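## Task

Move the black-handled espresso tamper onto the top of the desk beside arm1, the bearing race driver onto the top of the desk beside arm2, and the capped sample bottle onto the top of the long lab bench beside arm3. Each must keep its current upright orientation, with its entire base resting on that top. All other objects must finish resting directly on the top of the furniture they currently sit on. It is a failure if any object from a top ends up, unheld, on the floor or on a shelf beneath a top. An object that stays in place only because the robot holds it does not count. Finish by opening the grippers and moving the arms away.

## Robot and tools

Setup: three identical i2rt Big YAM arms named arm1, arm2 and arm3. Each has six revolute joints, a two-finger gripper and a wrist camera (arm1_cam_wrist, arm2_cam_wrist, arm3_cam_wrist). Two fixed room cameras, room_a and room_b, view the scene. With joints 1 and 6 at zero and the hand level and pointing ahead, the wrist camera sits above the hand looking toward the fingertips. The hand can reach roughly 1.0 m out from the joint 1 axis. Joints move at different speeds, so the hand may sweep a wide curve between postures. Loose objects can occasionally be nudged by outside disturbances.

Frame: one shared scene frame with origin on the floor and +z upward. The hand point is midway between the fingertips; the hand z axis runs along the fingers and the fingers close along hand y. Foot poses are never printed. Camera calibration (OpenCV style: K, distortion D, T_world_to_cam in metres, pos_world) is supplied per camera; room cameras may be off by up to about 2.3 degrees and 9 mm, and wrist camera poses are derived from reported joint angles, so they inherit joint errors.

Tool execute_actions: arguments are actions (a list holding exactly one action, or empty) and optional cameras (list of camera names, or "all"; omitted or null means all, [] means none). An action is an object keyed by arm name; each arm holds a joints object of absolute targets, never offsets. Keys and units: joint1_rad (-2.879 to 2.879, base yaw, positive counter-clockwise seen from above, 0 extends the arm the way its foot faces), joint2_rad (0 to 3.141, shoulder; 0 has the upper arm pointing back roughly level, increasing raises it up then forward), joint3_rad (0 to 3.019, elbow; 0 is folded, increasing opens), joint4_rad (-1.692 to 1.57, hand pitch, positive tilts fingers up), joint5_rad (-1.57 to 1.57, sideways hand swing, positive toward the arm's right), joint6_rad (-2.094 to 2.094, hand roll, positive clockwise viewed from behind the hand), gripper_m (0 to 0.093, fingertip gap in metres). Completion tolerances: ±0.045, ±0.14, ±0.09, ±0.055, ±0.03, ±0.035 rad and ±0.003 m. Any joint or arm you omit keeps its previous target and may still be pushing. All motions in one action start together but finish independently. An unknown key or out-of-range number rejects the whole call with nothing moving. Example: {"arm1": {"joints": {"gripper_m": 0.05}}, "arm2": {"joints": {"joint1_rad": 0.3}}}. The result gives each robot's state (joint_positions, joint torques, joint_status, on_its_own) plus images listed in the order shown on the pictures line.

Tool wait: seconds from 0 to 10; commands nothing and returns the same state and images as an empty action.

Tool zoom_image: camera (one of the five names) and region [x0, y0, x1, y1] in pixels of that camera's most recent full image, top-left origin, at most 504 by 504. Wrist images are 504x504 fisheye; room images are 896x504.

Tool finished_scene: scene (1 or 2). Irreversible; call only once the goal holds with grippers open and arms clear. Its result reports success and gives the next scene's task. When resuming from a summary, first send an empty execute_actions to learn the scene and task.

Reading joint_status: off_target means the joint stopped short and may keep pushing. contact_stop or time_out means it now holds where it rested, but a timed-out joint may keep a target near its position (within 0.375, 0.375, 0.113, 0.225, 0.075, 0.3 rad for joints 1-6) and continue pushing, named in on_its_own; send the reported position to relieve it. joint command not followed (often with a cause: line) means a self/inter-arm collision check blocked that arm's joint targets; the gripper part still executes, blocked joints read not_followed, and the arm may retry them on later actions. Calls without an action never show this line. In on_its_own, held at is the target being held, not the actual angle. A joint supporting a load may sag. Tiny target changes may not move a joint. Once a call reports a stop, later motion calls in the same reply are skipped.

Torques are listed per arm joint in joint_positions order (no gripper); they include per-arm offsets, scaling, friction and noise, are nonzero in free air, and can shift with a new command even without contact.

Cautions: the arms do not stop on contact and can push hard; sustained pushing or holding heats motors. A MOTOR HOT line appears from 85 °C; at 100 °C an OVER-TEMPERATURE FAULT drops that arm and its gripper, and unreached keys read limit_stop_at_motor_heat, so resend targets after it cools. Some heat carries into the next scene. A hard squeeze between two robots ends the run in failure and a hard hit may; no state line reports arm-to-arm contact, and the collision check ignores fingers, gripper housings and wrist cameras and can react late. Objects touching arms are fine. Avoid dropping, slamming or knocking items, and never leave anything on the floor or a lower shelf. Arms do not coordinate with one another. Shorter robot motion is better.

Each tool is called by a JSON object that holds its "method" and its "body", one argument or row to a line.

## Session

{"method": "execute_actions", "body": {
  "actions": []
}}

Scene clock: 0.00 s.
Joint torques (N m, as the arm reports them, + toward a larger angle): no reading
arm1.joint_positions: joint1_rad=+0.845 joint2_rad=+0.468 joint3_rad=+1.363 joint4_rad=-1.549 joint5_rad=-0.093 joint6_rad=+0.699 gripper_m=+0.094
arm1.joint_status: not commanded
arm1.hand: x=+0.1327 y=-0.8873 z=+1.4430 quat_wxyz=(-0.361, -0.883, -0.137, +0.268) (m; scene frame)
arm2.joint_positions: joint1_rad=+0.778 joint2_rad=+0.550 joint3_rad=+1.508 joint4_rad=-1.552 joint5_rad=-0.036 joint6_rad=+0.115 gripper_m=+0.095
arm2.joint_status: not commanded
arm2.hand: x=+0.5042 y=+0.4843 z=+1.4088 quat_wxyz=(-0.472, -0.165, -0.866, +0.022) (m; scene frame)
arm3.joint_positions: joint1_rad=+0.654 joint2_rad=+0.352 joint3_rad=+1.340 joint4_rad=-1.576 joint5_rad=-0.010 joint6_rad=+0.775 gripper_m=+0.094
arm3.joint_status: not commanded
arm3.hand: x=-0.5389 y=+0.1429 z=+1.4266 quat_wxyz=(-0.455, -0.772, -0.422, +0.135) (m; scene frame)
pictures: arm1_cam_wrist, arm2_cam_wrist, arm3_cam_wrist, room_a, room_b
Images, in order (width x height): arm1_cam_wrist 504x504, arm2_cam_wrist 504x504, arm3_cam_wrist 504x504, room_a 896x504, room_b 896x504.

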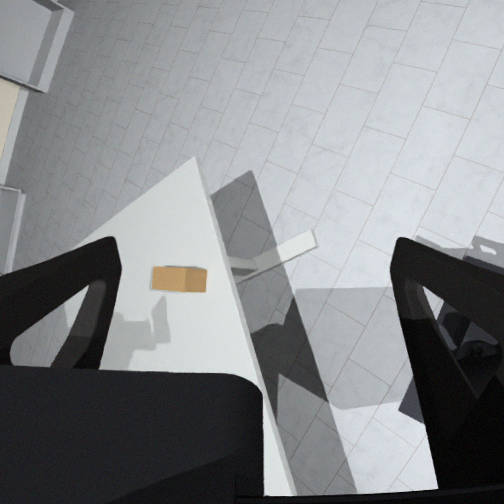

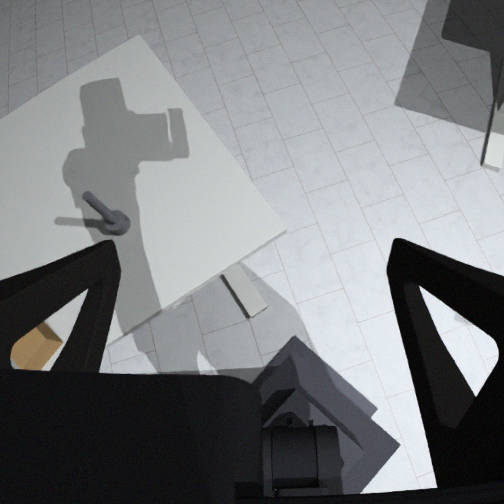

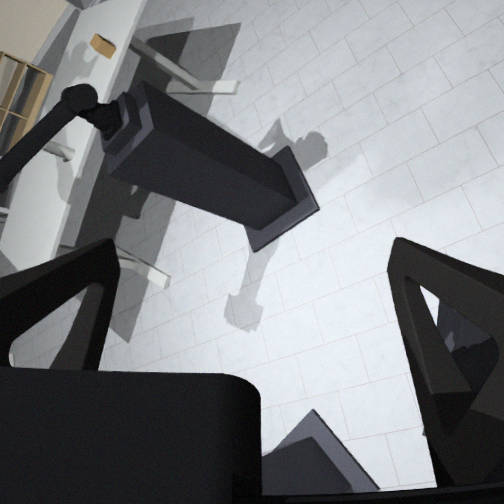

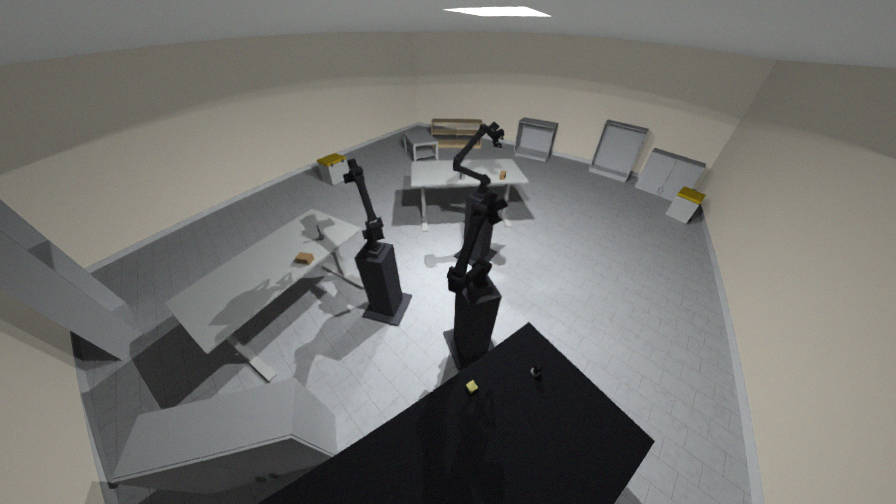

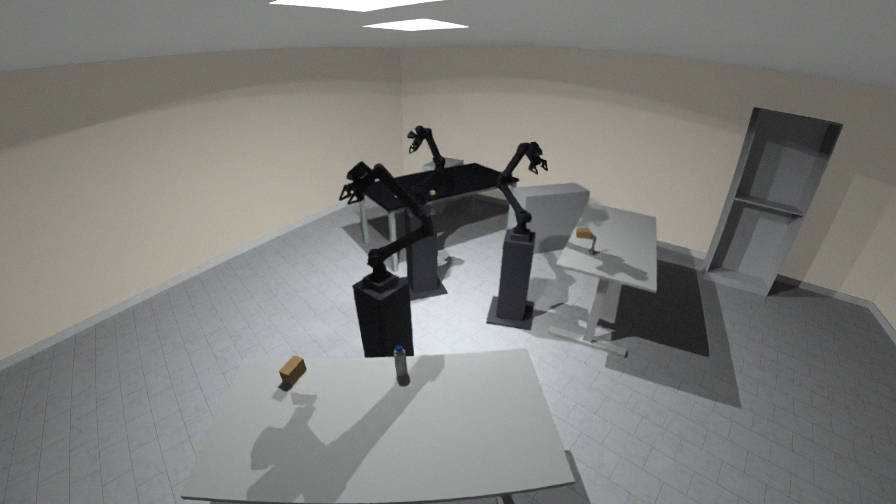

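{"method": "zoom_image", "body": {
  "camera": "room_a",
  "region": [400, 140, 640, 420]
}}

{"method": "zoom_image", "body": {
  "camera": "room_b",
  "region": [260, 120, 620, 420]
}}

{"method": "execute_actions", "body": {
  "actions": [
    {"arm1":{"joints":{"joint1_rad":2.0,"joint2_rad":1.0,"joint3_rad":1.0,"joint4_rad":-1.2,"joint5_rad":0,"joint6_rad":0}},"arm3":{"joints":{"joint1_rad":-1.0,"joint2_rad":1.2,"joint3_rad":1.34,"joint4_rad":-1.2,"joint5_rad":0,"joint6_rad":0}},"arm2":{"joints":{"joint1_rad":1.8,"joint2_rad":1.0}}}
  ]
}}

Region (400, 140, 640, 420) of room_a's 896x504 image, scaled by 1.800, with more detail than that image has; it fills the left 432 columns of this view, and the rest is white.

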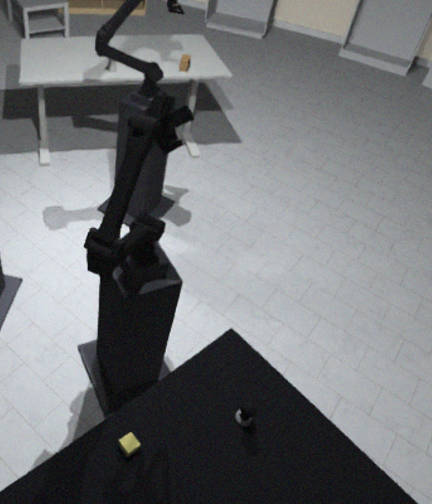

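Region (260, 120, 620, 420) of room_b's 896x504 image, scaled by 1.400, with more detail than that image has.

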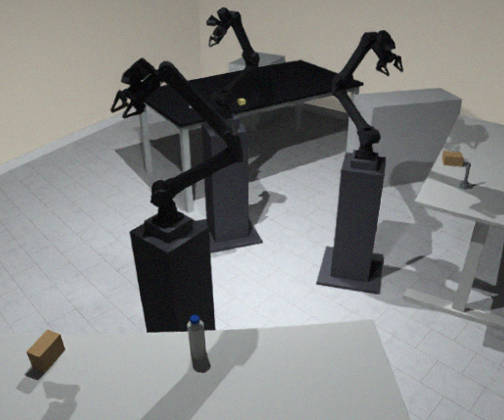

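Scene clock: 3.23 s.
Joint torques (N m, as the arm reports them, + toward a larger angle): arm1=[-0.02 -7.46  9.99  1.71  0.02 -0.19] | arm2=[ 1.93 -3.08  8.99  1.29  0.15 -0.08] | arm3=[ 0.67 -9.01  9.6   1.89 -0.04 -0.14]
arm1.joint_positions: joint1_rad=+1.995 joint2_rad=+1.014 joint3_rad=+0.974 joint4_rad=-1.211 joint5_rad=+0.000 joint6_rad=+0.014 gripper_m=+0.094
arm1.joint_status: all done
arm1.hand: x=+0.3787 y=-1.0507 z=+1.1737 quat_wxyz=(-0.143, -0.491, -0.856, +0.083) (m; scene frame)
arm2.joint_positions: joint1_rad=+1.797 joint2_rad=+0.997 joint3_rad=+1.508 joint4_rad=-1.551 joint5_rad=-0.036 joint6_rad=+0.115 gripper_m=+0.095
arm2.joint_status: all done
arm2.hand: x=+0.5921 y=+0.7497 z=+1.3088 quat_wxyz=(-0.235, +0.301, -0.916, -0.124) (m; scene frame)
arm3.joint_positions: joint1_rad=-0.994 joint2_rad=+1.208 joint3_rad=+1.321 joint4_rad=-1.208 joint5_rad=+0.001 joint6_rad=+0.011 gripper_m=+0.094
arm3.joint_status: all done
arm3.hand: x=-1.0004 y=+0.1908 z=+1.2516 quat_wxyz=(-0.018, -0.970, -0.053, +0.235) (m; scene frame)
pictures: arm1_cam_wrist, arm2_cam_wrist, arm3_cam_wrist, room_a, room_b
camera_calibration (this result's frames):
arm1_cam_wrist: T_world_to_cam=[[-0.858523, -0.512621, 0.0125765, -0.229678], [-0.489419, 0.826489, 0.278183, 0.732733], [-0.152997, 0.232671, -0.960446, 1.55285], [0, 0, 0, 1]] pos_world=[0.399011, -1.08464, 1.29048]
arm2_cam_wrist: T_world_to_cam=[[0.611349, -0.788389, -0.0685252, 0.314883], [-0.783524, -0.615177, 0.0874509, 0.814788], [-0.1111, 0.000228175, -0.993809, 1.48951], [0, 0, 0, 1]] pos_world=[0.611387, 0.749149, 1.43061]
arm3_cam_wrist: T_world_to_cam=[[-0.113683, 0.993479, -0.00865318, -0.295493], [0.98343, 0.113763, 0.141148, 0.790821], [0.141212, 0.00753639, -0.989951, 1.50262], [0, 0, 0, 1]] pos_world=[-1.0235, 0.192276, 1.37333]
Images, in order (width x height): arm1_cam_wrist 504x504, arm2_cam_wrist 504x504, arm3_cam_wrist 504x504, room_a 896x504, room_b 896x504.

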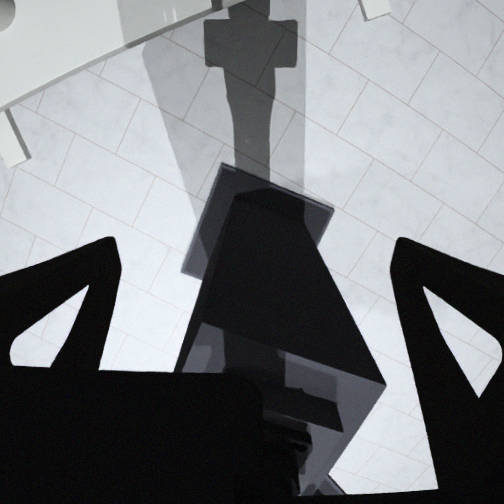

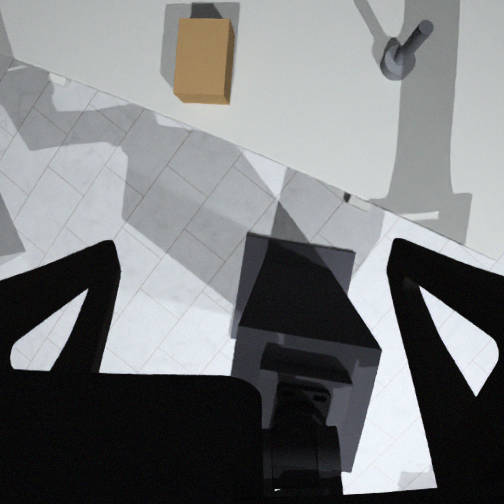

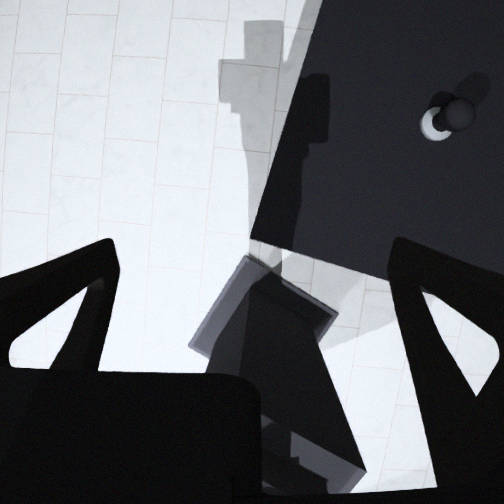

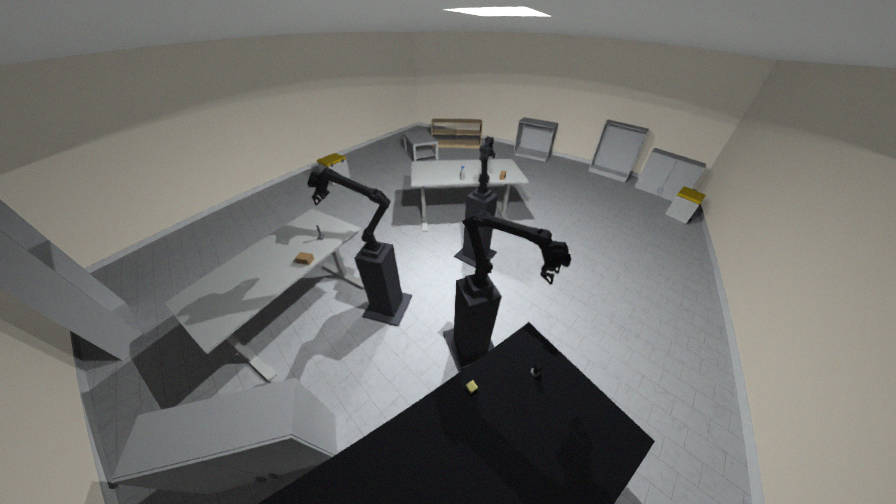

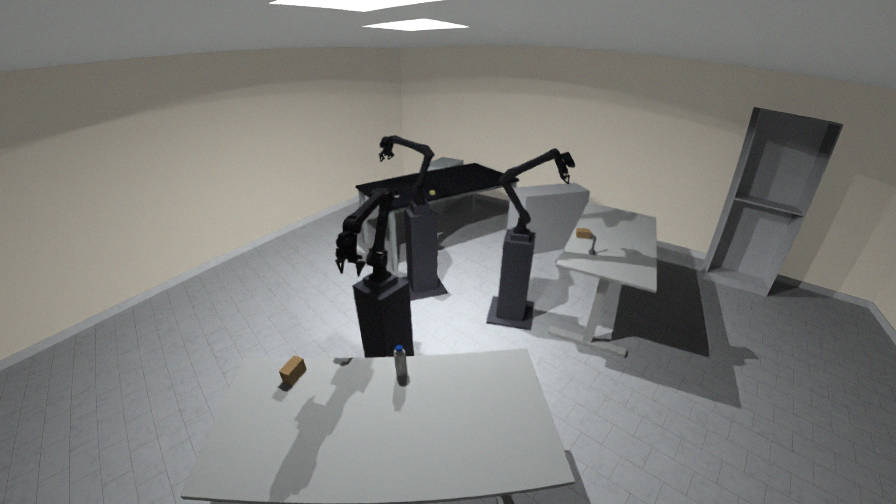

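{"method": "execute_actions", "body": {
  "actions": [
    {"arm1":{"joints":{"joint2_rad":1.5}},"arm3":{"joints":{"joint4_rad":-0.2}},"arm2":{"joints":{"joint3_rad":1.0}}}
  ],
  "cameras": ["arm1_cam_wrist","arm3_cam_wrist"]
}}

Scene clock: 10.50 s.
Joint torques (N m, as the arm reports them, + toward a larger angle): arm1=[ -0.19 -13.38   7.85   0.49   0.03  -0.14] | arm2=[ 1.75 -4.69  7.67  0.22  0.12 -0.09] | arm3=[ 0.52 -9.48 10.27  3.07 -0.02 -0.12]
arm1.joint_positions: joint1_rad=+1.995 joint2_rad=+1.509 joint3_rad=+0.974 joint4_rad=-1.208 joint5_rad=+0.000 joint6_rad=+0.014 gripper_m=+0.094
arm1.joint_status: all done
arm1.hand: x=+0.3860 y=-1.0653 z=+1.0102 quat_wxyz=(+0.072, -0.497, -0.864, -0.036) (m; scene frame)
arm2.joint_positions: joint1_rad=+1.797 joint2_rad=+1.005 joint3_rad=+1.002 joint4_rad=-1.550 joint5_rad=-0.036 joint6_rad=+0.115 gripper_m=+0.095
arm2.joint_status: all done
arm2.hand: x=+0.5434 y=+0.7040 z=+1.0881 quat_wxyz=(-0.005, +0.307, -0.951, -0.020) (m; scene frame)
arm3.joint_positions: joint1_rad=-0.994 joint2_rad=+1.208 joint3_rad=+1.321 joint4_rad=-0.219 joint5_rad=+0.001 joint6_rad=+0.011 gripper_m=+0.094
arm3.joint_status: all done
arm3.hand: x=-1.1316 y=+0.1759 z=+1.4439 quat_wxyz=(-0.046, -0.743, -0.039, +0.667) (m; scene frame)
pictures: arm1_cam_wrist, arm3_cam_wrist
camera_calibration (this result's frames):
arm1_cam_wrist: T_world_to_cam=[[-0.85709, -0.514973, 0.0141333, -0.233467], [-0.359675, 0.617812, 0.699243, 0.0961773], [-0.368823, 0.594231, -0.714744, 1.62056], [0, 0, 0, 1]] pos_world=[0.432191, -1.14264, 1.09433]
arm3_cam_wrist: T_world_to_cam=[[-0.119253, 0.992768, -0.0138141, -0.29271], [0.658881, 0.0687226, -0.749101, 1.82051], [-0.742734, -0.0984347, -0.662311, 0.256894], [0, 0, 0, 1]] pos_world=[-1.0436, 0.190771, 1.52984]
Images, in order (width x height): arm1_cam_wrist 504x504, arm3_cam_wrist 504x504.

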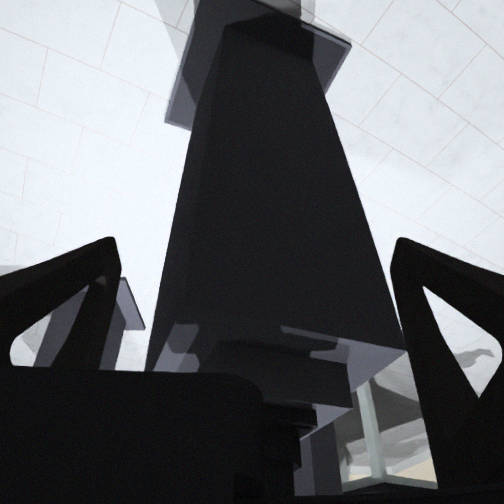

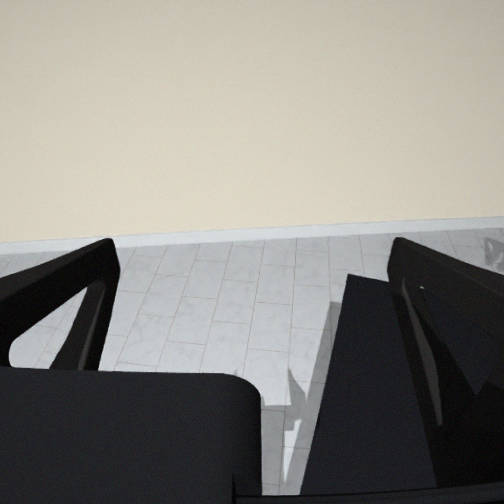

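{"method": "execute_actions", "body": {
  "actions": [
    {"arm1":{"joints":{"joint1_rad":2.51,"joint2_rad":2.0,"joint3_rad":0.6,"joint4_rad":0.9}},"arm3":{"joints":{"joint1_rad":-1.43,"joint2_rad":1.59,"joint3_rad":1.285,"joint4_rad":-0.69}},"arm2":{"joints":{"joint2_rad":1.4,"joint3_rad":1.4}}}
  ]
}}

Scene clock: 15.30 s.
Joint torques (N m, as the arm reports them, + toward a larger angle): arm1=[  0.08 -15.04   2.87   2.97   0.09  -0.14] | arm2=[ 1.45 -9.15 12.15 -0.06  0.12 -0.09] | arm3=[  1.9  -13.77  10.29   1.2   -0.08  -0.08]
arm1.joint_positions: joint1_rad=+2.505 joint2_rad=+2.008 joint3_rad=+0.593 joint4_rad=+0.880 joint5_rad=-0.001 joint6_rad=+0.013 gripper_m=+0.094
arm1.joint_status: all done
arm1.hand: x=+0.6508 y=-1.0200 z=+0.8755 quat_wxyz=(-0.480, -0.224, -0.838, +0.129) (m; scene frame)
arm2.joint_positions: joint1_rad=+1.797 joint2_rad=+1.407 joint3_rad=+1.337 joint4_rad=-1.547 joint5_rad=-0.036 joint6_rad=+0.115 gripper_m=+0.095
arm2.joint_status: all done
arm2.hand: x=+0.6424 y=+0.7944 z=+1.0922 quat_wxyz=(+0.025, +0.307, -0.951, -0.006) (m; scene frame)
arm3.joint_positions: joint1_rad=-1.445 joint2_rad=+1.591 joint3_rad=+1.251 joint4_rad=-0.681 joint5_rad=+0.002 joint6_rad=+0.010 gripper_m=+0.094
arm3.joint_status: all done
arm3.hand: x=-1.1145 y=+0.4331 z=+1.0871 quat_wxyz=(+0.041, -0.949, +0.163, +0.266) (m; scene frame)
pictures: arm1_cam_wrist, arm2_cam_wrist, arm3_cam_wrist, room_a, room_b
camera_calibration (this result's frames):
arm1_cam_wrist: T_world_to_cam=[[-0.499901, -0.865961, 0.0145172, -0.572112], [-0.791048, 0.449703, -0.41474, 1.34214], [0.35262, -0.218813, -0.909824, 0.466962], [0, 0, 0, 1]] pos_world=[0.611036, -0.996812, 0.989797]
arm2_cam_wrist: T_world_to_cam=[[0.591562, -0.80615, -0.0132952, 0.271054], [-0.63104, -0.473203, 0.614709, 0.113978], [-0.501839, -0.355249, -0.788642, 1.58912], [0, 0, 0, 1]] pos_world=[0.709059, 0.836977, 1.18678]
arm3_cam_wrist: T_world_to_cam=[[0.329286, 0.944207, -0.00662091, -0.0377834], [0.941978, -0.328008, 0.0713315, 1.11968], [0.06518, -0.0297252, -0.997431, 1.2936], [0, 0, 0, 1]] pos_world=[-1.12659, 0.441392, 1.21016]
Images, in order (width x height): arm1_cam_wrist 504x504, arm2_cam_wrist 504x504, arm3_cam_wrist 504x504, room_a 896x504, room_b 896x504.

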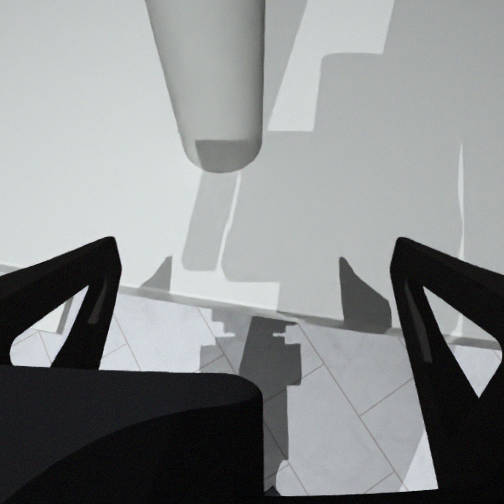

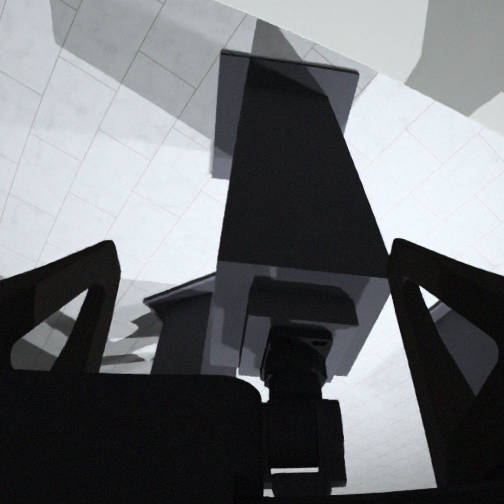

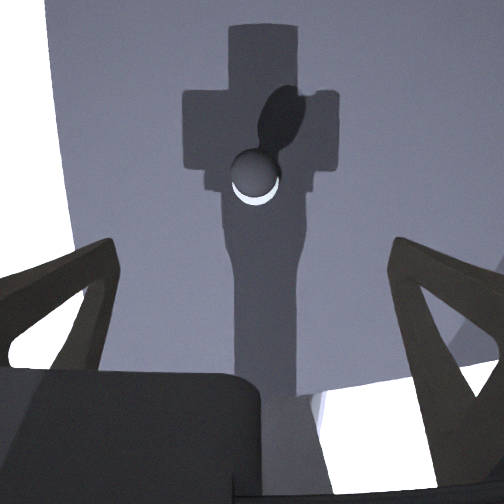

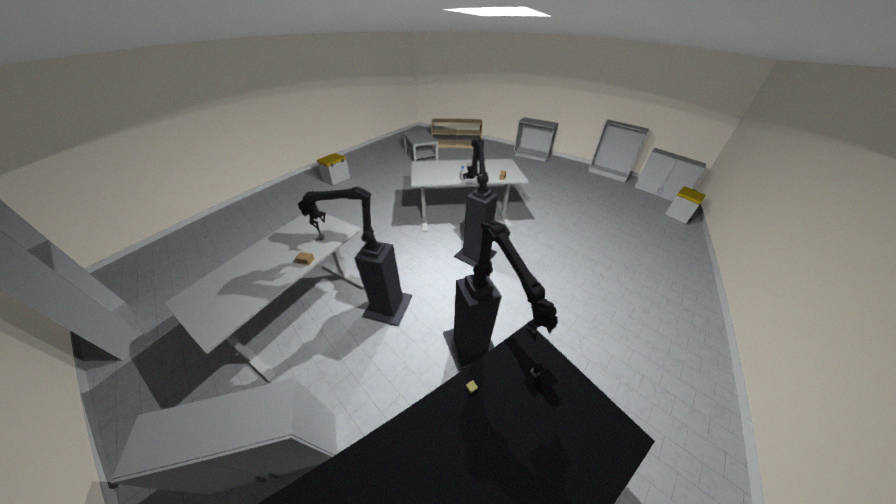

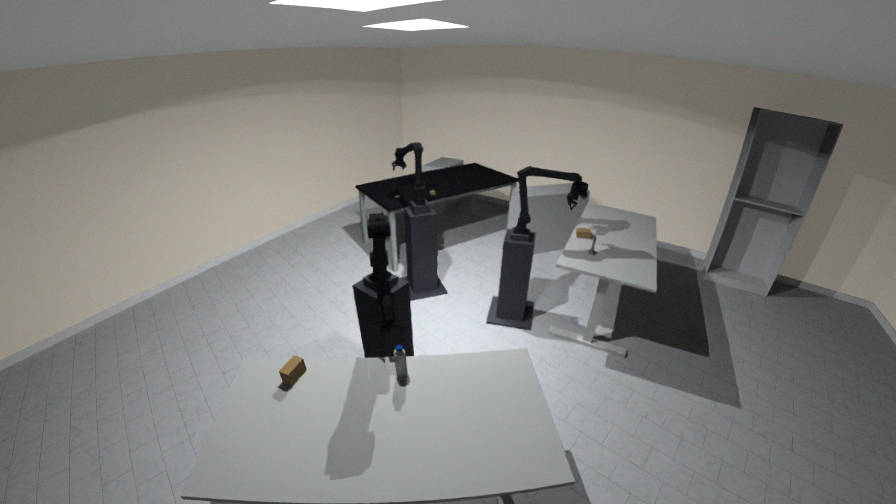

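{"method": "execute_actions", "body": {
  "actions": [
    {"arm1":{"joints":{"joint1_rad":2.55,"joint2_rad":2.44,"joint3_rad":0.81,"joint4_rad":1.51}},"arm3":{"joints":{"joint1_rad":1.118,"joint2_rad":1.72,"joint3_rad":1.85,"joint4_rad":-1.37}}}
  ],
  "cameras": ["arm1_cam_wrist","room_b"]
}}

{"method": "execute_actions", "body": {
  "actions": [
    {"arm1":{"joints":{"joint2_rad":2.47,"joint3_rad":1.1,"joint4_rad":1.26}}}
  ],
  "cameras": ["arm1_cam_wrist","room_b"]
}}

Scene clock: 19.50 s.
Joint torques (N m, as the arm reports them, + toward a larger angle): arm1=[ -0.87 -16.93   1.14   3.16   0.03  -0.13] | arm2=[ 1.83 -9.38 11.98  0.01  0.14 -0.13] | arm3=[  1.16 -17.12  10.38   0.63   0.01  -0.09]
arm1.joint_positions: joint1_rad=+2.544 joint2_rad=+2.454 joint3_rad=+0.807 joint4_rad=+1.488 joint5_rad=-0.001 joint6_rad=+0.013 gripper_m=+0.094
arm1.joint_status: all done
arm1.hand: x=+0.7109 y=-1.0291 z=+0.8323 quat_wxyz=(-0.632, -0.180, -0.737, +0.155) (m; scene frame)
arm2.joint_positions: joint1_rad=+1.797 joint2_rad=+1.407 joint3_rad=+1.337 joint4_rad=-1.547 joint5_rad=-0.036 joint6_rad=+0.115 gripper_m=+0.095
arm2.joint_status: not commanded
arm2.hand: x=+0.6424 y=+0.7944 z=+1.0922 quat_wxyz=(+0.025, +0.307, -0.951, -0.006) (m; scene frame)
arm3.joint_positions: joint1_rad=+1.123 joint2_rad=+1.738 joint3_rad=+1.819 joint4_rad=-1.360 joint5_rad=-0.001 joint6_rad=+0.009 gripper_m=+0.094
arm3.joint_status: all done
arm3.hand: x=-0.1872 y=-0.2301 z=+1.2104 quat_wxyz=(-0.134, -0.435, -0.888, +0.065) (m; scene frame)
pictures: arm1_cam_wrist, room_b
camera_calibration (this result's frames):
arm1_cam_wrist: T_world_to_cam=[[-0.465873, -0.884761, 0.0127005, -0.591306], [-0.618115, 0.315132, -0.720157, 1.36857], [0.633164, -0.343352, -0.693695, -0.10298], [0, 0, 0, 1]] pos_world=[0.635664, -0.989804, 0.921659]
Images, in order (width x height): arm1_cam_wrist 504x504, room_b 896x504.

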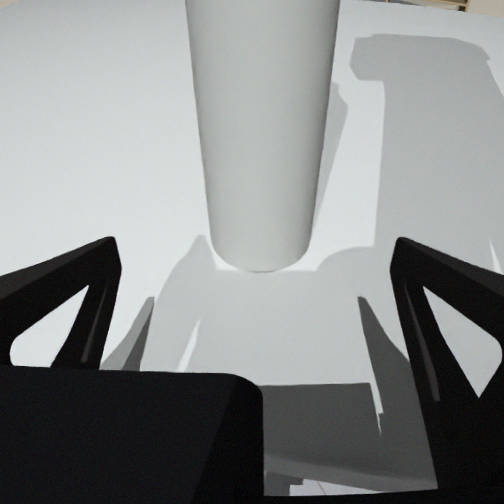

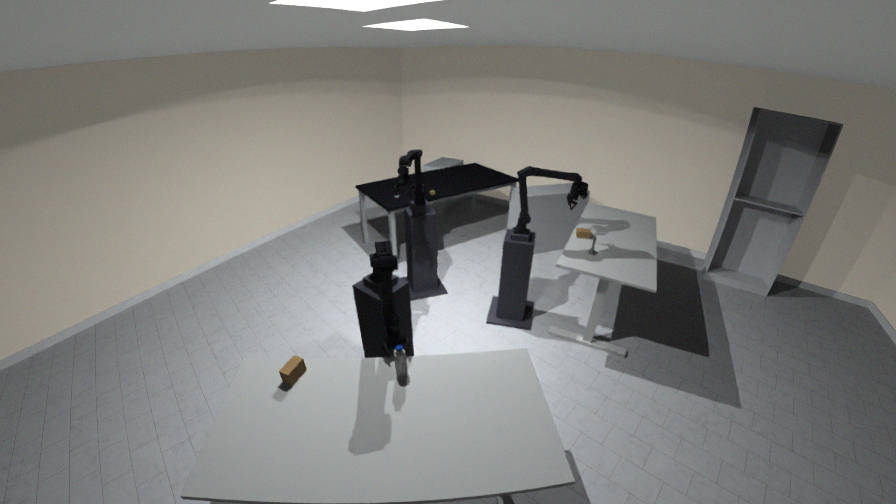

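Scene clock: 20.53 s.
Joint torques (N m, as the arm reports them, + toward a larger angle): arm1=[ -0.59 -19.03   3.61   1.89   0.08  -0.13] | arm2=[ 2.18 -9.1  12.01  0.08  0.09 -0.09] | arm3=[  0.95 -16.78  10.24   0.71   0.06  -0.05]
arm1.joint_positions: joint1_rad=+2.544 joint2_rad=+2.460 joint3_rad=+1.090 joint4_rad=+1.267 joint5_rad=-0.001 joint6_rad=+0.013 gripper_m=+0.094
arm1.joint_status: all done
arm1.hand: x=+0.8070 y=-1.0787 z=+0.8508 quat_wxyz=(-0.653, -0.176, -0.720, +0.160) (m; scene frame)
arm2.joint_positions: joint1_rad=+1.797 joint2_rad=+1.407 joint3_rad=+1.337 joint4_rad=-1.547 joint5_rad=-0.036 joint6_rad=+0.115 gripper_m=+0.095
arm2.joint_status: not commanded
arm2.hand: x=+0.6424 y=+0.7944 z=+1.0922 quat_wxyz=(+0.025, +0.307, -0.951, -0.006) (m; scene frame)
arm3.joint_positions: joint1_rad=+1.123 joint2_rad=+1.738 joint3_rad=+1.819 joint4_rad=-1.360 joint5_rad=-0.001 joint6_rad=+0.009 gripper_m=+0.094
arm3.joint_status: not commanded
arm3.hand: x=-0.1872 y=-0.2301 z=+1.2104 quat_wxyz=(-0.134, -0.435, -0.888, +0.065) (m; scene frame)
pictures: arm1_cam_wrist, room_b
camera_calibration (this result's frames):
arm1_cam_wrist: T_world_to_cam=[[-0.46587, -0.884766, 0.0123922, -0.590451], [-0.582058, 0.295872, -0.757409, 1.43874], [0.666464, -0.360067, -0.652823, -0.247699], [0, 0, 0, 1]] pos_world=[0.727439, -1.03728, 0.935327]
Images, in order (width x height): arm1_cam_wrist 504x504, room_b 896x504.

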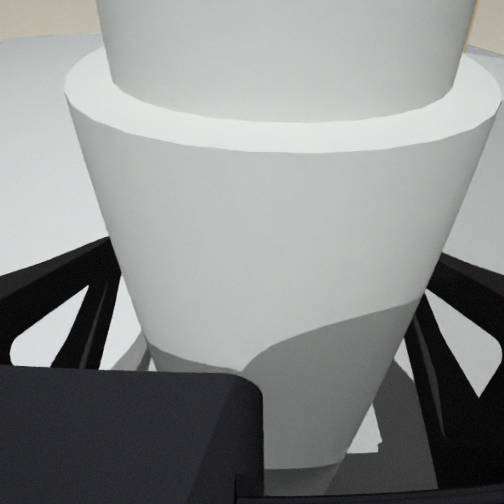

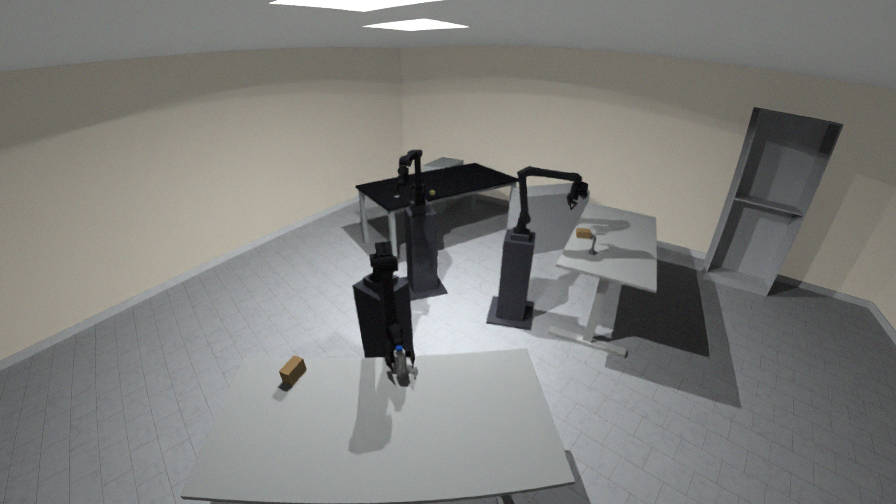

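{"method": "execute_actions", "body": {
  "actions": [
    {"arm1":{"joints":{"joint2_rad":2.55,"joint3_rad":1.17,"joint4_rad":1.3}}}
  ],
  "cameras": ["arm1_cam_wrist"]
}}

{"method": "execute_actions", "body": {
  "actions": [
    {"arm1":{"joints":{"gripper_m":0.03}}}
  ],
  "cameras": ["arm1_cam_wrist"]
}}

Scene clock: 22.00 s.
Joint torques (N m, as the arm reports them, + toward a larger angle): arm1=[ -1.06 -19.2    3.67   3.05   0.05  -0.14] | arm2=[ 1.76 -9.56 12.27  0.12  0.08 -0.08] | arm3=[  0.71 -17.69  10.31   0.73   0.02  -0.08]
arm1.joint_positions: joint1_rad=+2.544 joint2_rad=+2.546 joint3_rad=+1.156 joint4_rad=+1.280 joint5_rad=-0.001 joint6_rad=+0.013 gripper_m=+0.094
arm1.joint_status: all done
arm1.hand: x=+0.8132 y=-1.0824 z=+0.8183 quat_wxyz=(-0.650, -0.176, -0.722, +0.159) (m; scene frame)
arm2.joint_positions: joint1_rad=+1.797 joint2_rad=+1.407 joint3_rad=+1.337 joint4_rad=-1.547 joint5_rad=-0.036 joint6_rad=+0.115 gripper_m=+0.095
arm2.joint_status: not commanded
arm2.hand: x=+0.6424 y=+0.7944 z=+1.0922 quat_wxyz=(+0.025, +0.307, -0.951, -0.006) (m; scene frame)
arm3.joint_positions: joint1_rad=+1.123 joint2_rad=+1.738 joint3_rad=+1.819 joint4_rad=-1.360 joint5_rad=-0.001 joint6_rad=+0.009 gripper_m=+0.094
arm3.joint_status: not commanded
arm3.hand: x=-0.1872 y=-0.2301 z=+1.2104 quat_wxyz=(-0.134, -0.435, -0.888, +0.065) (m; scene frame)
pictures: arm1_cam_wrist
camera_calibration (this result's frames):
arm1_cam_wrist: T_world_to_cam=[[-0.465871, -0.884765, 0.0124283, -0.590446], [-0.58638, 0.298177, -0.753159, 1.42141], [0.662663, -0.358163, -0.657721, -0.265157], [0, 0, 0, 1]] pos_world=[0.734126, -1.04121, 0.903489]
Images, in order (width x height): arm1_cam_wrist 504x504.

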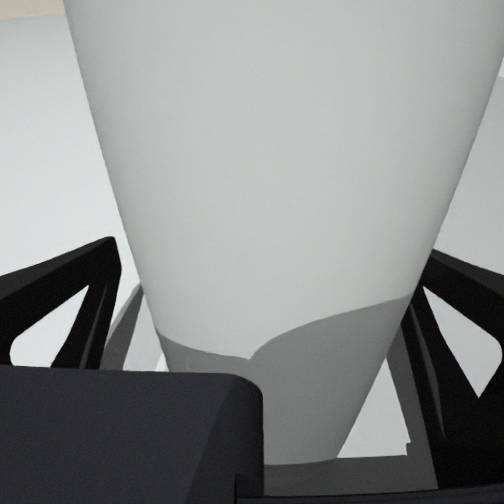

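Scene clock: 22.63 s.
Joint torques (N m, as the arm reports them, + toward a larger angle): arm1=[  0.63 -19.63   3.52   2.96   0.04  -0.17] | arm2=[ 1.73 -8.92 12.22  0.08  0.1  -0.1 ] | arm3=[  0.54 -17.1   10.36   0.82   0.05  -0.1 ]
arm1.joint_positions: joint1_rad=+2.544 joint2_rad=+2.546 joint3_rad=+1.156 joint4_rad=+1.280 joint5_rad=+0.000 joint6_rad=+0.012 gripper_m=+0.051
arm1.joint_status: gripper_m off_target (ended at +0.051, target +0.030)
arm1.hand: x=+0.8131 y=-1.0825 z=+0.8184 quat_wxyz=(-0.650, -0.176, -0.722, +0.159) (m; scene frame)
arm2.joint_positions: joint1_rad=+1.797 joint2_rad=+1.407 joint3_rad=+1.337 joint4_rad=-1.547 joint5_rad=-0.036 joint6_rad=+0.115 gripper_m=+0.095
arm2.joint_status: not commanded
arm2.hand: x=+0.6424 y=+0.7944 z=+1.0922 quat_wxyz=(+0.025, +0.307, -0.951, -0.006) (m; scene frame)
arm3.joint_positions: joint1_rad=+1.123 joint2_rad=+1.738 joint3_rad=+1.819 joint4_rad=-1.360 joint5_rad=-0.001 joint6_rad=+0.009 gripper_m=+0.094
arm3.joint_status: not commanded
arm3.hand: x=-0.1872 y=-0.2301 z=+1.2104 quat_wxyz=(-0.134, -0.435, -0.888, +0.065) (m; scene frame)
pictures: arm1_cam_wrist
camera_calibration (this result's frames):
arm1_cam_wrist: T_world_to_cam=[[-0.466169, -0.884602, 0.0128472, -0.590435], [-0.586421, 0.298095, -0.75316, 1.42136], [0.662417, -0.358634, -0.657712, -0.265474], [0, 0, 0, 1]] pos_world=[0.734125, -1.04121, 0.903489]
Images, in order (width x height): arm1_cam_wrist 504x504.

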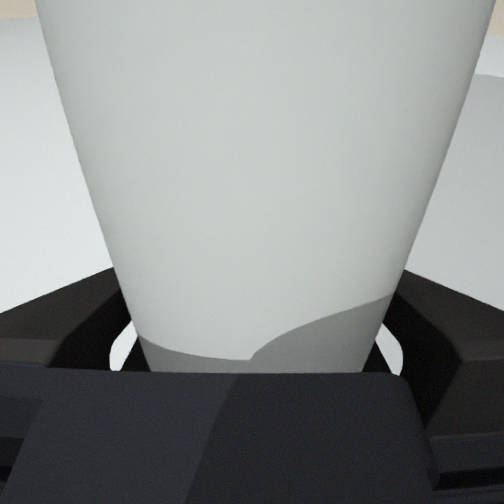

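{"method": "execute_actions", "body": {
  "actions": [
    {"arm1":{"joints":{"joint2_rad":2.02,"joint3_rad":0.96,"joint4_rad":0.98}}}
  ],
  "cameras": []
}}

{"method": "execute_actions", "body": {
  "actions": [
    {"arm1":{"joints":{"joint1_rad":-1.03}}}
  ]
}}

{"method": "zoom_image", "body": {
  "camera": "room_a",
  "region": [430, 130, 560, 260]
}}

Scene clock: 25.30 s.
Joint torques (N m, as the arm reports them, + toward a larger angle): arm1=[ -0.86 -16.93   5.54   2.3    0.07  -0.13] | arm2=[ 1.43 -9.23 12.09 -0.08  0.11 -0.11] | arm3=[  1.09 -17.19  10.12   0.68   0.07  -0.07]
arm1.joint_positions: joint1_rad=+2.544 joint2_rad=+2.008 joint3_rad=+0.949 joint4_rad=+0.984 joint5_rad=+0.000 joint6_rad=+0.010 gripper_m=+0.051
arm1.joint_status: all done
arm1.hand: x=+0.8039 y=-1.0747 z=+1.0271 quat_wxyz=(-0.662, -0.173, -0.711, +0.163) (m; scene frame)
arm2.joint_positions: joint1_rad=+1.797 joint2_rad=+1.407 joint3_rad=+1.337 joint4_rad=-1.547 joint5_rad=-0.036 joint6_rad=+0.115 gripper_m=+0.095
arm2.joint_status: not commanded
arm2.hand: x=+0.6424 y=+0.7944 z=+1.0922 quat_wxyz=(+0.025, +0.307, -0.951, -0.006) (m; scene frame)
arm3.joint_positions: joint1_rad=+1.123 joint2_rad=+1.738 joint3_rad=+1.819 joint4_rad=-1.360 joint5_rad=-0.001 joint6_rad=+0.009 gripper_m=+0.094
arm3.joint_status: not commanded
arm3.hand: x=-0.1872 y=-0.2301 z=+1.2104 quat_wxyz=(-0.134, -0.435, -0.888, +0.065) (m; scene frame)
pictures: none
No camera images: the call's "cameras" was empty. Leave "cameras" out to get every camera's image.

Scene clock: 28.13 s.
Joint torques (N m, as the arm reports them, + toward a larger angle): arm1=[ -0.89 -17.18   5.75   2.03  -0.03  -0.11] | arm2=[ 1.35 -9.34 12.08  0.07  0.08 -0.07] | arm3=[  0.39 -17.4   10.1    0.76   0.06  -0.04]
arm1.joint_positions: joint1_rad=-1.038 joint2_rad=+2.008 joint3_rad=+0.949 joint4_rad=+0.984 joint5_rad=+0.002 joint6_rad=+0.010 gripper_m=+0.051
arm1.joint_status: all done
arm1.hand: x=-0.2052 y=-0.2247 z=+1.0163 quat_wxyz=(+0.294, -0.657, +0.334, +0.609) (m; scene frame)
arm2.joint_positions: joint1_rad=+1.797 joint2_rad=+1.407 joint3_rad=+1.337 joint4_rad=-1.547 joint5_rad=-0.036 joint6_rad=+0.115 gripper_m=+0.095
arm2.joint_status: not commanded
arm2.hand: x=+0.6424 y=+0.7944 z=+1.0922 quat_wxyz=(+0.025, +0.307, -0.951, -0.006) (m; scene frame)
arm3.joint_positions: joint1_rad=+1.123 joint2_rad=+1.738 joint3_rad=+1.819 joint4_rad=-1.360 joint5_rad=-0.001 joint6_rad=+0.009 gripper_m=+0.094
arm3.joint_status: not commanded
arm3.hand: x=-0.1872 y=-0.2301 z=+1.2104 quat_wxyz=(-0.134, -0.435, -0.888, +0.065) (m; scene frame)
pictures: arm1_cam_wrist, arm2_cam_wrist, arm3_cam_wrist, room_a, room_b
camera_calibration (this result's frames):
arm1_cam_wrist: T_world_to_cam=[[0.799932, 0.600051, -0.00689872, 0.304508], [0.382191, -0.518297, -0.765048, 0.744987], [-0.462643, 0.60935, -0.643936, 0.819534], [0, 0, 0, 1]] pos_world=[-0.149161, -0.295978, 1.09978]
arm2_cam_wrist: T_world_to_cam=[[0.591562, -0.80615, -0.0132952, 0.271054], [-0.63104, -0.473203, 0.614709, 0.113978], [-0.501839, -0.355249, -0.788642, 1.58912], [0, 0, 0, 1]] pos_world=[0.709059, 0.836977, 1.18678]
arm3_cam_wrist: T_world_to_cam=[[-0.788467, -0.615077, 0.000256827, -0.292508], [-0.58391, 0.748645, 0.313974, -0.311727], [-0.193311, 0.247409, -0.949431, 1.29369], [0, 0, 0, 1]] pos_world=[-0.16257, -0.266611, 1.32621]
Images, in order (width x height): arm1_cam_wrist 504x504, arm2_cam_wrist 504x504, arm3_cam_wrist 504x504, room_a 896x504, room_b 896x504.

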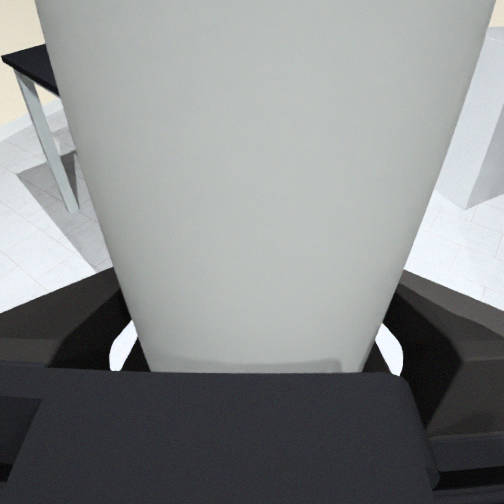

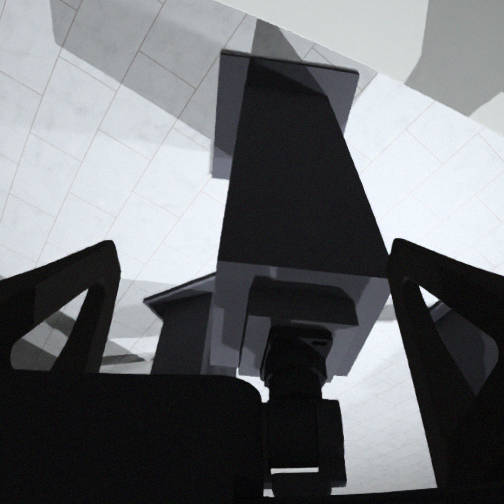

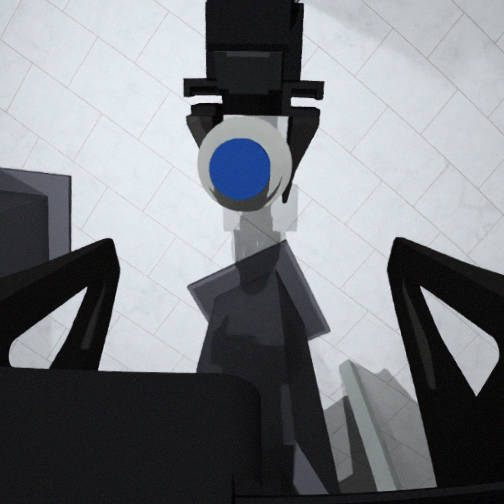

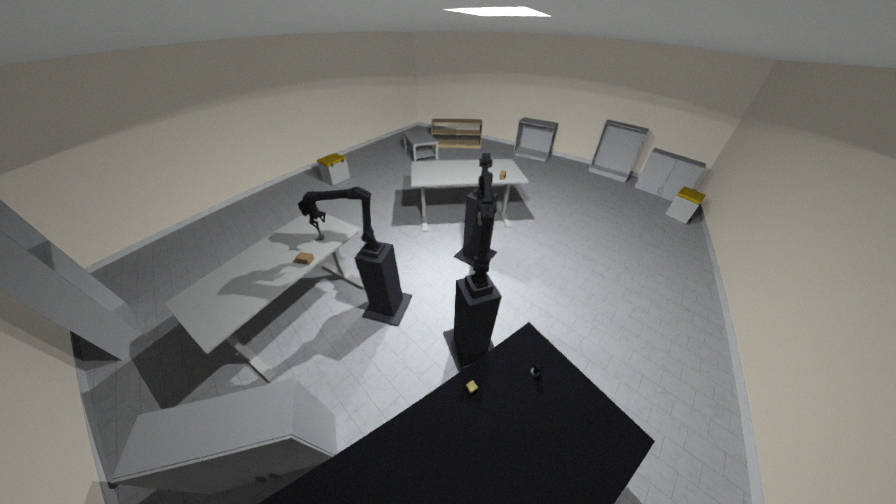

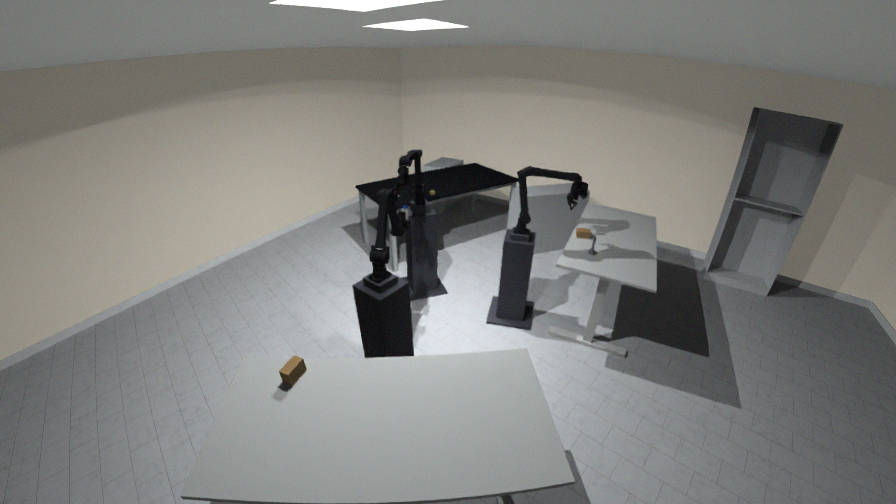

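Region (430, 130, 560, 260) of room_a's 896x504 image, scaled by 3.877, with more detail than that image has.

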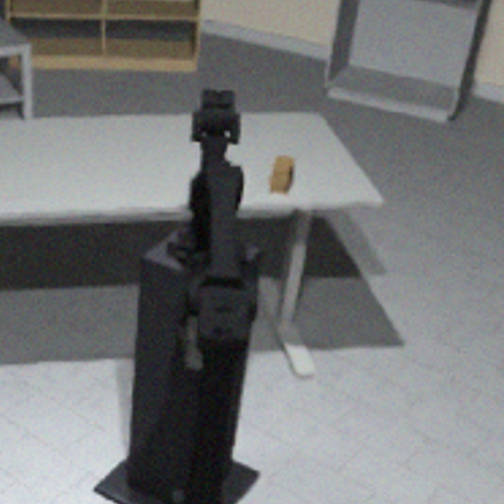

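{"method": "execute_actions", "body": {
  "actions": [
    {"arm3":{"joints":{"joint1_rad":1.135,"joint2_rad":1.8,"joint3_rad":1.8,"joint4_rad":-1.25}}}
  ],
  "cameras": ["arm3_cam_wrist","room_b"]
}}

{"method": "zoom_image", "body": {
  "camera": "room_b",
  "region": [360, 150, 450, 240]
}}

Scene clock: 30.03 s.
Joint torques (N m, as the arm reports them, + toward a larger angle): arm1=[  0.32 -16.91   5.66   1.86  -0.05  -0.08] | arm2=[ 2.14 -9.43 12.11  0.04  0.17 -0.11] | arm3=[  1.59 -18.3    8.91   1.75   0.05  -0.08]
arm1.joint_positions: joint1_rad=-1.038 joint2_rad=+2.008 joint3_rad=+0.949 joint4_rad=+0.984 joint5_rad=+0.002 joint6_rad=+0.010 gripper_m=+0.051
arm1.joint_status: not commanded
arm1.hand: x=-0.2052 y=-0.2247 z=+1.0163 quat_wxyz=(+0.294, -0.657, +0.334, +0.609) (m; scene frame)
arm2.joint_positions: joint1_rad=+1.797 joint2_rad=+1.407 joint3_rad=+1.337 joint4_rad=-1.547 joint5_rad=-0.036 joint6_rad=+0.115 gripper_m=+0.095
arm2.joint_status: not commanded
arm2.hand: x=+0.6424 y=+0.7944 z=+1.0922 quat_wxyz=(+0.025, +0.307, -0.951, -0.006) (m; scene frame)
arm3.joint_positions: joint1_rad=+1.123 joint2_rad=+1.804 joint3_rad=+1.791 joint4_rad=-1.264 joint5_rad=-0.001 joint6_rad=+0.009 gripper_m=+0.094
arm3.joint_status: all done
arm3.hand: x=-0.1715 y=-0.2502 z=+1.1652 quat_wxyz=(-0.134, -0.435, -0.888, +0.065) (m; scene frame)
pictures: arm3_cam_wrist, room_b
camera_calibration (this result's frames):
arm3_cam_wrist: T_world_to_cam=[[-0.788465, -0.615079, 0.000249193, -0.292479], [-0.584208, 0.749018, 0.312525, -0.271629], [-0.192415, 0.24627, -0.949909, 1.25918], [0, 0, 0, 1]] pos_world=[-0.147012, -0.286542, 1.28107]
Images, in order (width x height): arm3_cam_wrist 504x504, room_b 896x504.

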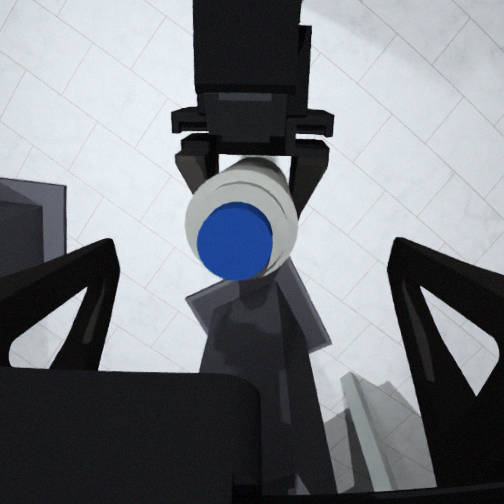

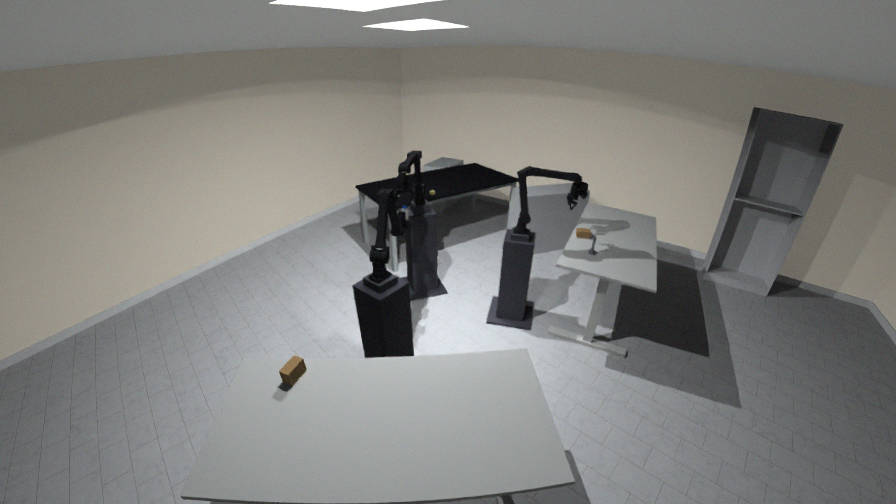

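Region (360, 150, 450, 240) of room_b's 896x504 image, scaled by 5.600, with more detail than that image has.

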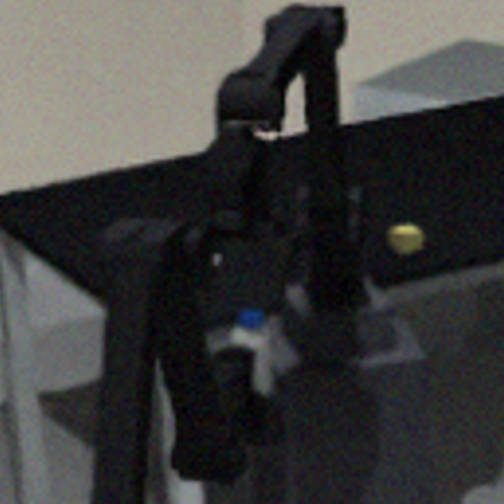

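{"method": "execute_actions", "body": {
  "actions": [
    {"arm3":{"joints":{"joint1_rad":1.15,"joint3_rad":1.63,"joint4_rad":-1.08}}}
  ],
  "cameras": ["arm3_cam_wrist","arm1_cam_wrist"]
}}

Scene clock: 31.57 s.
Joint torques (N m, as the arm reports them, + toward a larger angle): arm1=[ -0.12 -16.52   5.37   2.28  -0.01  -0.09] | arm2=[ 1.84 -9.67 12.2   0.14  0.14 -0.11] | arm3=[  1.92 -17.27   8.93   1.79   0.06  -0.08]
arm1.joint_positions: joint1_rad=-1.038 joint2_rad=+2.008 joint3_rad=+0.949 joint4_rad=+0.984 joint5_rad=+0.002 joint6_rad=+0.010 gripper_m=+0.051
arm1.joint_status: not commanded
arm1.hand: x=-0.2052 y=-0.2247 z=+1.0163 quat_wxyz=(+0.294, -0.657, +0.334, +0.609) (m; scene frame)
arm2.joint_positions: joint1_rad=+1.797 joint2_rad=+1.407 joint3_rad=+1.337 joint4_rad=-1.547 joint5_rad=-0.036 joint6_rad=+0.115 gripper_m=+0.095
arm2.joint_status: not commanded
arm2.hand: x=+0.6424 y=+0.7944 z=+1.0922 quat_wxyz=(+0.025, +0.307, -0.951, -0.006) (m; scene frame)
arm3.joint_positions: joint1_rad=+1.135 joint2_rad=+1.803 joint3_rad=+1.618 joint4_rad=-1.094 joint5_rad=-0.001 joint6_rad=+0.009 gripper_m=+0.094
arm3.joint_status: all done
arm3.hand: x=-0.1697 y=-0.2401 z=+1.1000 quat_wxyz=(-0.134, -0.430, -0.891, +0.064) (m; scene frame)
pictures: arm1_cam_wrist, arm3_cam_wrist
camera_calibration (this result's frames):
arm1_cam_wrist: T_world_to_cam=[[0.799932, 0.600051, -0.00689872, 0.304508], [0.382191, -0.518297, -0.765048, 0.744987], [-0.462643, 0.60935, -0.643936, 0.819534], [0, 0, 0, 1]] pos_world=[-0.149161, -0.295978, 1.09978]
arm3_cam_wrist: T_world_to_cam=[[-0.780662, -0.624953, 0.000328775, -0.28598], [-0.593263, 0.741242, 0.314006, -0.262732], [-0.196483, 0.244937, -0.949421, 1.19356], [0, 0, 0, 1]] pos_world=[-0.14461, -0.276323, 1.21578]
Images, in order (width x height): arm1_cam_wrist 504x504, arm3_cam_wrist 504x504.

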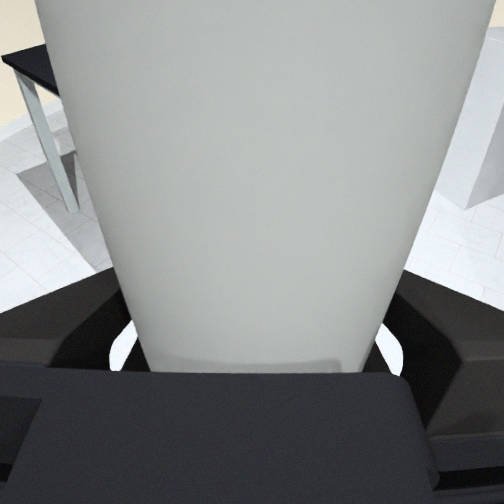

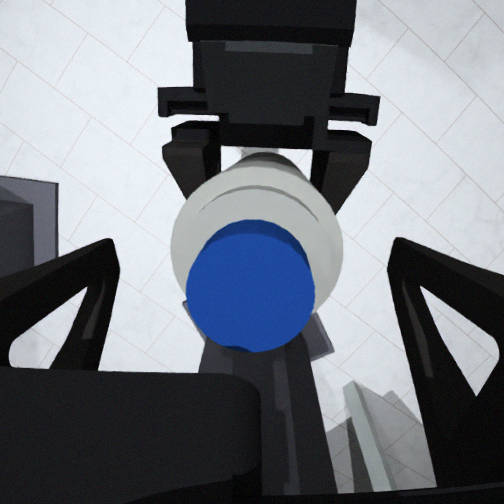

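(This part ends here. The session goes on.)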